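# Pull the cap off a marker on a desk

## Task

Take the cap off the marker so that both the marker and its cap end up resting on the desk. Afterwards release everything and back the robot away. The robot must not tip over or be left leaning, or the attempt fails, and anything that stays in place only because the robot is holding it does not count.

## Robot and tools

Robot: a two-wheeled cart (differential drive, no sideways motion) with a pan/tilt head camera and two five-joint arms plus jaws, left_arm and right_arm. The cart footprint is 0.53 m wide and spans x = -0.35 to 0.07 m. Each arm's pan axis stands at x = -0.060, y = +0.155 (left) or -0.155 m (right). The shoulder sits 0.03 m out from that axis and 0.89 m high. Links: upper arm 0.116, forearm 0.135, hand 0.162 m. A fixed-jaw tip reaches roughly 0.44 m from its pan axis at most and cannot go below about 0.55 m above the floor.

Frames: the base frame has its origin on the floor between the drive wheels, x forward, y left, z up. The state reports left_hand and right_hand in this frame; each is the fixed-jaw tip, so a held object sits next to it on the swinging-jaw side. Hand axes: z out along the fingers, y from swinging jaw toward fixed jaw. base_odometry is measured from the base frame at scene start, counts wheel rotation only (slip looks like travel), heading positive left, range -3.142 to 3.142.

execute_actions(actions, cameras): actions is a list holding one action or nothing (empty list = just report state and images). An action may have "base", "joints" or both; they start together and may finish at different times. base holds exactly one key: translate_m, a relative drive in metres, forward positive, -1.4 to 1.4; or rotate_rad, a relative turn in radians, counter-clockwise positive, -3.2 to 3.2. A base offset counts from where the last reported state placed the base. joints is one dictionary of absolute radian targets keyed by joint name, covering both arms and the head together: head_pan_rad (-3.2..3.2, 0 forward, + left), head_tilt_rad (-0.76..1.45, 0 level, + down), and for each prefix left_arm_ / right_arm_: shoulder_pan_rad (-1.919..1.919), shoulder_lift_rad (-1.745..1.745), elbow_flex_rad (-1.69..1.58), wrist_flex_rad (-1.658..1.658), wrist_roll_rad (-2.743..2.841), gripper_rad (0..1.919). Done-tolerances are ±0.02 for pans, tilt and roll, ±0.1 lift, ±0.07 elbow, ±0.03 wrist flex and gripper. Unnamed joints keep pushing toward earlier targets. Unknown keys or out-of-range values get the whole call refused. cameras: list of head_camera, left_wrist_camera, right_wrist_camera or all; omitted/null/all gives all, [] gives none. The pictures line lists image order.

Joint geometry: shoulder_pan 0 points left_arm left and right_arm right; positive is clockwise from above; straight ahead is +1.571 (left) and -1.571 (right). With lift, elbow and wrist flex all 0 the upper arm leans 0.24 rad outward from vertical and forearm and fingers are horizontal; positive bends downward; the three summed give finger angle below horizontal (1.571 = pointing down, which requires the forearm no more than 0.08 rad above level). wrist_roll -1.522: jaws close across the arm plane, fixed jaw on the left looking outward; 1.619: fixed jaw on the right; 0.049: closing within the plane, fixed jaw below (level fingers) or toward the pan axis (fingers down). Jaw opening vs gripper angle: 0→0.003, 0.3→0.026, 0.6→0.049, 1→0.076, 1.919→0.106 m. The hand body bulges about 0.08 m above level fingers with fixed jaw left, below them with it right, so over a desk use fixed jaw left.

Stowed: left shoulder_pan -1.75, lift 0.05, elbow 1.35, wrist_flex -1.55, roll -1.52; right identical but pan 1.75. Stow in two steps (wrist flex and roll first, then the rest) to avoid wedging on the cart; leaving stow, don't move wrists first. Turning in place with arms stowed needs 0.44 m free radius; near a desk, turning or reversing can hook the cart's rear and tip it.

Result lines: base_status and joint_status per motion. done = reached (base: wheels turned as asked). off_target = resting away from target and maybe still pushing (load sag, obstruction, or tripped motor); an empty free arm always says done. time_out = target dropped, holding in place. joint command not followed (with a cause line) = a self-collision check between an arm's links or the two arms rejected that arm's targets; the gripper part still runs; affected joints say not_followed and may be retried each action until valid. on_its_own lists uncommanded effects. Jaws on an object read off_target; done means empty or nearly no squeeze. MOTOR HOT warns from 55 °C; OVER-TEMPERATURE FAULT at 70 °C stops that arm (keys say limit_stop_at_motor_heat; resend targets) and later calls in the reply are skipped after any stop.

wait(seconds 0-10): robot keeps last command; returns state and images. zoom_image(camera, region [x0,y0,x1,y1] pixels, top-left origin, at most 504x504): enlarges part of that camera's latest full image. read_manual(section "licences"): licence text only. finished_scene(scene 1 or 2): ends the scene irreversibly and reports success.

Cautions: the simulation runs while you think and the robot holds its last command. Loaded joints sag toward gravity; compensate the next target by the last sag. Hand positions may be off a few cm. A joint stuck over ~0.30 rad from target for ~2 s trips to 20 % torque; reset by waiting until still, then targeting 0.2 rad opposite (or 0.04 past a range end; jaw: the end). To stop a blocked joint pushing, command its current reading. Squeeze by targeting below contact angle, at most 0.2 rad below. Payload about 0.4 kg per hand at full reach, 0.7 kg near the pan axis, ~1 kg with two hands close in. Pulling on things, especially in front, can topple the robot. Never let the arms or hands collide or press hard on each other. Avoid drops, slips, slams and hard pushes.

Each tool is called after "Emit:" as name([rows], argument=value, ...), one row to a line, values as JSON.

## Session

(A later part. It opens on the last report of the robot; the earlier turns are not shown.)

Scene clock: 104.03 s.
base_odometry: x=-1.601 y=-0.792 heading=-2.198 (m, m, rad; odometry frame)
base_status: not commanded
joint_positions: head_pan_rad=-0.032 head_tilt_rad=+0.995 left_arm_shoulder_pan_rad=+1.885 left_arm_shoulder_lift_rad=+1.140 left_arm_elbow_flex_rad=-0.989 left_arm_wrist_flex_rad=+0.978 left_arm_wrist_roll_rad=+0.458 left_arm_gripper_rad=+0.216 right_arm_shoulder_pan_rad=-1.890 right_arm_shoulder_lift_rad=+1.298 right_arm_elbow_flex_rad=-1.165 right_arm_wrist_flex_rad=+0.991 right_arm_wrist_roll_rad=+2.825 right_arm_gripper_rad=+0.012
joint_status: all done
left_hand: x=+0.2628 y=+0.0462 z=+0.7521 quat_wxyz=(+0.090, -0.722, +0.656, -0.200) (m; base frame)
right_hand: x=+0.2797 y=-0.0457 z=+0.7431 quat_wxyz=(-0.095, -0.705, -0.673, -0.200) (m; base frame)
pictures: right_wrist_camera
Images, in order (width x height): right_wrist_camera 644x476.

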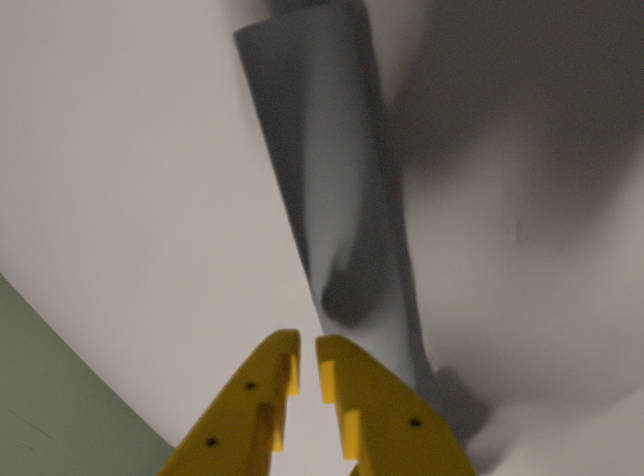

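Still above. Lower more.

Emit:
execute_actions([
  {"joints":{"right_arm_gripper_rad":0.8}},
], cameras=[])

Emit:
execute_actions([
  {"joints":{"right_arm_shoulder_lift_rad":1.37,"right_arm_wrist_flex_rad":0.86}},
], cameras=["right_wrist_camera"])

Emit:
execute_actions([
  {"joints":{"right_arm_gripper_rad":0.0}},
], cameras=["right_wrist_camera"])

Scene clock: 109.57 s.
base_odometry: x=-1.601 y=-0.792 heading=-2.198 (m, m, rad; odometry frame)
base_status: not commanded
joint_positions: head_pan_rad=-0.032 head_tilt_rad=+0.995 left_arm_shoulder_pan_rad=+1.885 left_arm_shoulder_lift_rad=+1.140 left_arm_elbow_flex_rad=-0.989 left_arm_wrist_flex_rad=+0.978 left_arm_wrist_roll_rad=+0.458 left_arm_gripper_rad=+0.216 right_arm_shoulder_pan_rad=-1.890 right_arm_shoulder_lift_rad=+1.298 right_arm_elbow_flex_rad=-1.165 right_arm_wrist_flex_rad=+0.991 right_arm_wrist_roll_rad=+2.825 right_arm_gripper_rad=+0.788
joint_status: all done
left_hand: x=+0.2628 y=+0.0462 z=+0.7521 quat_wxyz=(+0.090, -0.722, +0.656, -0.200) (m; base frame)
right_hand: x=+0.2797 y=-0.0457 z=+0.7431 quat_wxyz=(-0.095, -0.705, -0.673, -0.200) (m; base frame)
pictures: none
No camera images: the call's "cameras" was empty. Leave "cameras" out to get every camera's image.

Scene clock: 110.37 s.
base_odometry: x=-1.601 y=-0.792 heading=-2.198 (m, m, rad; odometry frame)
base_status: not commanded
joint_positions: head_pan_rad=-0.032 head_tilt_rad=+0.995 left_arm_shoulder_pan_rad=+1.885 left_arm_shoulder_lift_rad=+1.140 left_arm_elbow_flex_rad=-0.989 left_arm_wrist_flex_rad=+0.978 left_arm_wrist_roll_rad=+0.458 left_arm_gripper_rad=+0.216 right_arm_shoulder_pan_rad=-1.890 right_arm_shoulder_lift_rad=+1.364 right_arm_elbow_flex_rad=-1.193 right_arm_wrist_flex_rad=+0.870 right_arm_wrist_roll_rad=+2.825 right_arm_gripper_rad=+0.791
joint_status: all done
left_hand: x=+0.2628 y=+0.0462 z=+0.7521 quat_wxyz=(+0.090, -0.722, +0.656, -0.200) (m; base frame)
right_hand: x=+0.2900 y=-0.0423 z=+0.7370 quat_wxyz=(-0.112, -0.698, -0.666, -0.237) (m; base frame)
pictures: right_wrist_camera
Images, in order (width x height): right_wrist_camera 644x476.

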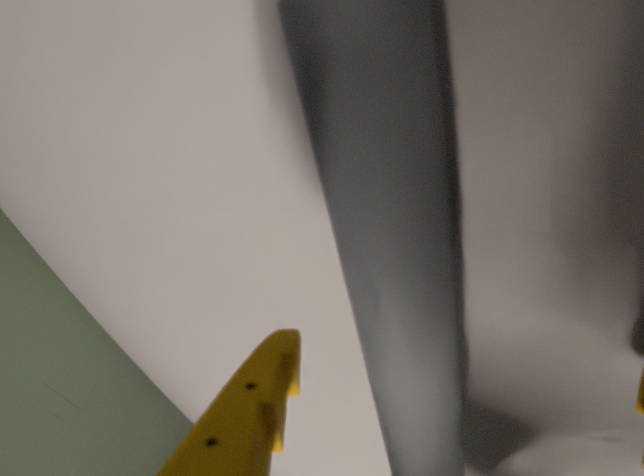

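Scene clock: 111.30 s.
base_odometry: x=-1.601 y=-0.792 heading=-2.198 (m, m, rad; odometry frame)
base_status: not commanded
joint_positions: head_pan_rad=-0.032 head_tilt_rad=+0.995 left_arm_shoulder_pan_rad=+1.885 left_arm_shoulder_lift_rad=+1.133 left_arm_elbow_flex_rad=-0.989 left_arm_wrist_flex_rad=+0.978 left_arm_wrist_roll_rad=+0.457 left_arm_gripper_rad=+0.216 right_arm_shoulder_pan_rad=-1.894 right_arm_shoulder_lift_rad=+1.395 right_arm_elbow_flex_rad=-1.193 right_arm_wrist_flex_rad=+0.868 right_arm_wrist_roll_rad=+2.831 right_arm_gripper_rad=+0.209
joint_status: right_arm_gripper_rad off_target (ended at +0.209, target +0.000)
left_hand: x=+0.2639 y=+0.0459 z=+0.7544 quat_wxyz=(+0.092, -0.721, +0.656, -0.203) (m; base frame)
right_hand: x=+0.2850 y=-0.0422 z=+0.7269 quat_wxyz=(-0.106, -0.697, -0.673, -0.224) (m; base frame)
pictures: right_wrist_camera
Images, in order (width x height): right_wrist_camera 644x476.

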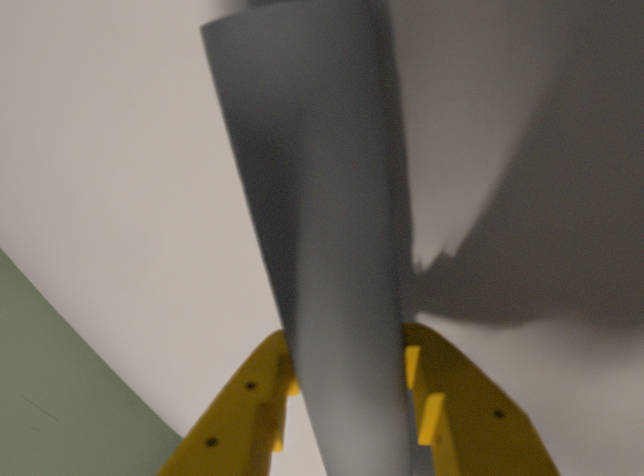

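Emit:
execute_actions([
  {"joints":{"left_arm_shoulder_pan_rad":1.72,"left_arm_wrist_roll_rad":0.3,"right_arm_shoulder_pan_rad":-1.82}},
], cameras=["head_camera"])

Scene clock: 114.57 s.
base_odometry: x=-1.601 y=-0.792 heading=-2.198 (m, m, rad; odometry frame)
base_status: not commanded
joint_positions: head_pan_rad=-0.032 head_tilt_rad=+0.995 left_arm_shoulder_pan_rad=+1.729 left_arm_shoulder_lift_rad=+1.130 left_arm_elbow_flex_rad=-0.989 left_arm_wrist_flex_rad=+0.978 left_arm_wrist_roll_rad=+0.309 left_arm_gripper_rad=+0.216 right_arm_shoulder_pan_rad=-1.831 right_arm_shoulder_lift_rad=+1.395 right_arm_elbow_flex_rad=-1.193 right_arm_wrist_flex_rad=+0.868 right_arm_wrist_roll_rad=+2.831 right_arm_gripper_rad=+0.205
joint_status: all done
left_hand: x=+0.2771 y=+0.0988 z=+0.7552 quat_wxyz=(+0.122, -0.724, +0.653, -0.188) (m; base frame)
right_hand: x=+0.2914 y=-0.0641 z=+0.7269 quat_wxyz=(-0.113, -0.718, -0.650, -0.220) (m; base frame)
pictures: head_camera
Images, in order (width x height): head_camera 644x476.

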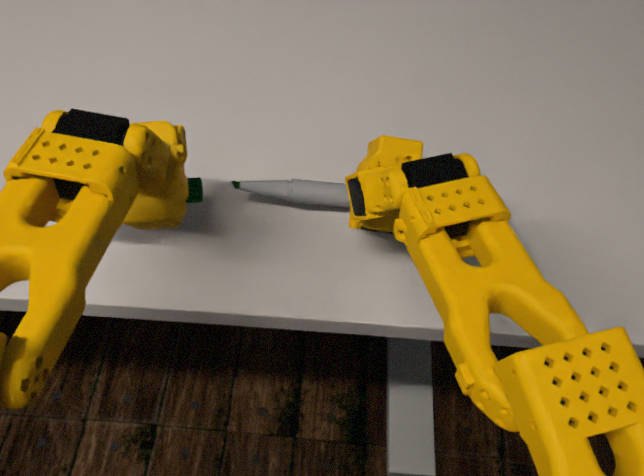

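Emit:
execute_actions([
  {"joints":{"left_arm_shoulder_lift_rad":1.2,"left_arm_wrist_flex_rad":0.87}},
], cameras=[])

Emit:
execute_actions([
  {"joints":{"left_arm_gripper_rad":0.7,"right_arm_gripper_rad":0.7}},
], cameras=[])

Emit:
execute_actions([
  {"joints":{"left_arm_shoulder_lift_rad":0.6,"right_arm_shoulder_lift_rad":0.7}},
], cameras=[])

Emit:
execute_actions([
  {"base":{"translate_m":-0.3},"joints":{"head_tilt_rad":0.8}},
], cameras=["head_camera"])

Scene clock: 119.90 s.
base_odometry: x=-1.601 y=-0.792 heading=-2.198 (m, m, rad; odometry frame)
base_status: not commanded
joint_positions: head_pan_rad=-0.032 head_tilt_rad=+0.995 left_arm_shoulder_pan_rad=+1.729 left_arm_shoulder_lift_rad=+1.219 left_arm_elbow_flex_rad=-0.989 left_arm_wrist_flex_rad=+0.880 left_arm_wrist_roll_rad=+0.309 left_arm_gripper_rad=+0.216 right_arm_shoulder_pan_rad=-1.831 right_arm_shoulder_lift_rad=+1.395 right_arm_elbow_flex_rad=-1.193 right_arm_wrist_flex_rad=+0.868 right_arm_wrist_roll_rad=+2.831 right_arm_gripper_rad=+0.205
joint_status: all done
left_hand: x=+0.2783 y=+0.0986 z=+0.7337 quat_wxyz=(+0.125, -0.723, +0.652, -0.192) (m; base frame)
right_hand: x=+0.2914 y=-0.0641 z=+0.7269 quat_wxyz=(-0.113, -0.718, -0.650, -0.220) (m; base frame)
pictures: none
No camera images: the call's "cameras" was empty. Leave "cameras" out to get every camera's image.

Scene clock: 120.83 s.
base_odometry: x=-1.601 y=-0.792 heading=-2.198 (m, m, rad; odometry frame)
base_status: not commanded
joint_positions: head_pan_rad=-0.032 head_tilt_rad=+0.995 left_arm_shoulder_pan_rad=+1.729 left_arm_shoulder_lift_rad=+1.222 left_arm_elbow_flex_rad=-0.989 left_arm_wrist_flex_rad=+0.880 left_arm_wrist_roll_rad=+0.309 left_arm_gripper_rad=+0.688 right_arm_shoulder_pan_rad=-1.828 right_arm_shoulder_lift_rad=+1.373 right_arm_elbow_flex_rad=-1.199 right_arm_wrist_flex_rad=+0.862 right_arm_wrist_roll_rad=+2.831 right_arm_gripper_rad=+0.683
joint_status: all done
left_hand: x=+0.2778 y=+0.0987 z=+0.7328 quat_wxyz=(+0.124, -0.723, +0.652, -0.190) (m; base frame)
right_hand: x=+0.2968 y=-0.0638 z=+0.7360 quat_wxyz=(-0.121, -0.716, -0.646, -0.235) (m; base frame)
pictures: none
No camera images: the call's "cameras" was empty. Leave "cameras" out to get every camera's image.

Scene clock: 122.03 s.
base_odometry: x=-1.601 y=-0.792 heading=-2.198 (m, m, rad; odometry frame)
base_status: not commanded
joint_positions: head_pan_rad=-0.032 head_tilt_rad=+0.995 left_arm_shoulder_pan_rad=+1.729 left_arm_shoulder_lift_rad=+0.656 left_arm_elbow_flex_rad=-0.989 left_arm_wrist_flex_rad=+0.880 left_arm_wrist_roll_rad=+0.309 left_arm_gripper_rad=+0.688 right_arm_shoulder_pan_rad=-1.828 right_arm_shoulder_lift_rad=+0.766 right_arm_elbow_flex_rad=-1.190 right_arm_wrist_flex_rad=+0.862 right_arm_wrist_roll_rad=+2.831 right_arm_gripper_rad=+0.689
joint_status: all done
left_hand: x=+0.3151 y=+0.0927 z=+0.9253 quat_wxyz=(+0.267, -0.647, +0.584, -0.411) (m; base frame)
right_hand: x=+0.3256 y=-0.0563 z=+0.9546 quat_wxyz=(-0.246, -0.626, -0.566, -0.477) (m; base frame)
pictures: none
No camera images: the call's "cameras" was empty. Leave "cameras" out to get every camera's image.

Scene clock: 124.30 s.
base_odometry: x=-1.425 y=-0.549 heading=-2.200 (m, m, rad; odometry frame)
base_status: done
joint_positions: head_pan_rad=-0.032 head_tilt_rad=+0.815 left_arm_shoulder_pan_rad=+1.729 left_arm_shoulder_lift_rad=+0.656 left_arm_elbow_flex_rad=-0.989 left_arm_wrist_flex_rad=+0.880 left_arm_wrist_roll_rad=+0.309 left_arm_gripper_rad=+0.688 right_arm_shoulder_pan_rad=-1.828 right_arm_shoulder_lift_rad=+0.766 right_arm_elbow_flex_rad=-1.190 right_arm_wrist_flex_rad=+0.862 right_arm_wrist_roll_rad=+2.831 right_arm_gripper_rad=+0.689
joint_status: all done
left_hand: x=+0.3151 y=+0.0927 z=+0.9253 quat_wxyz=(+0.267, -0.647, +0.584, -0.411) (m; base frame)
right_hand: x=+0.3256 y=-0.0563 z=+0.9546 quat_wxyz=(-0.246, -0.626, -0.566, -0.477) (m; base frame)
pictures: head_camera
Images, in order (width x height): head_camera 644x476.

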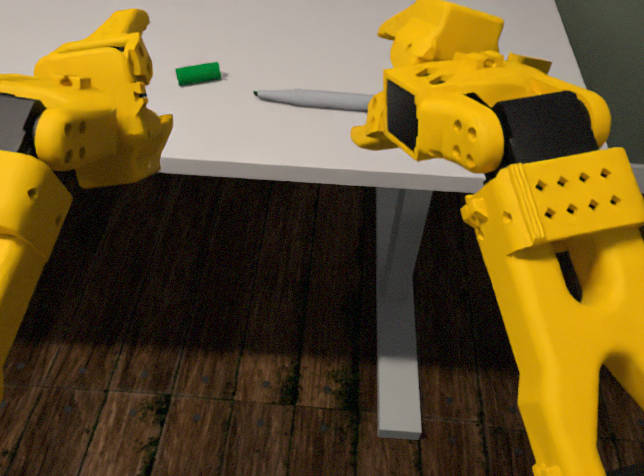

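Emit:
finished_scene(scene=2)

The scene is finished: the task was done.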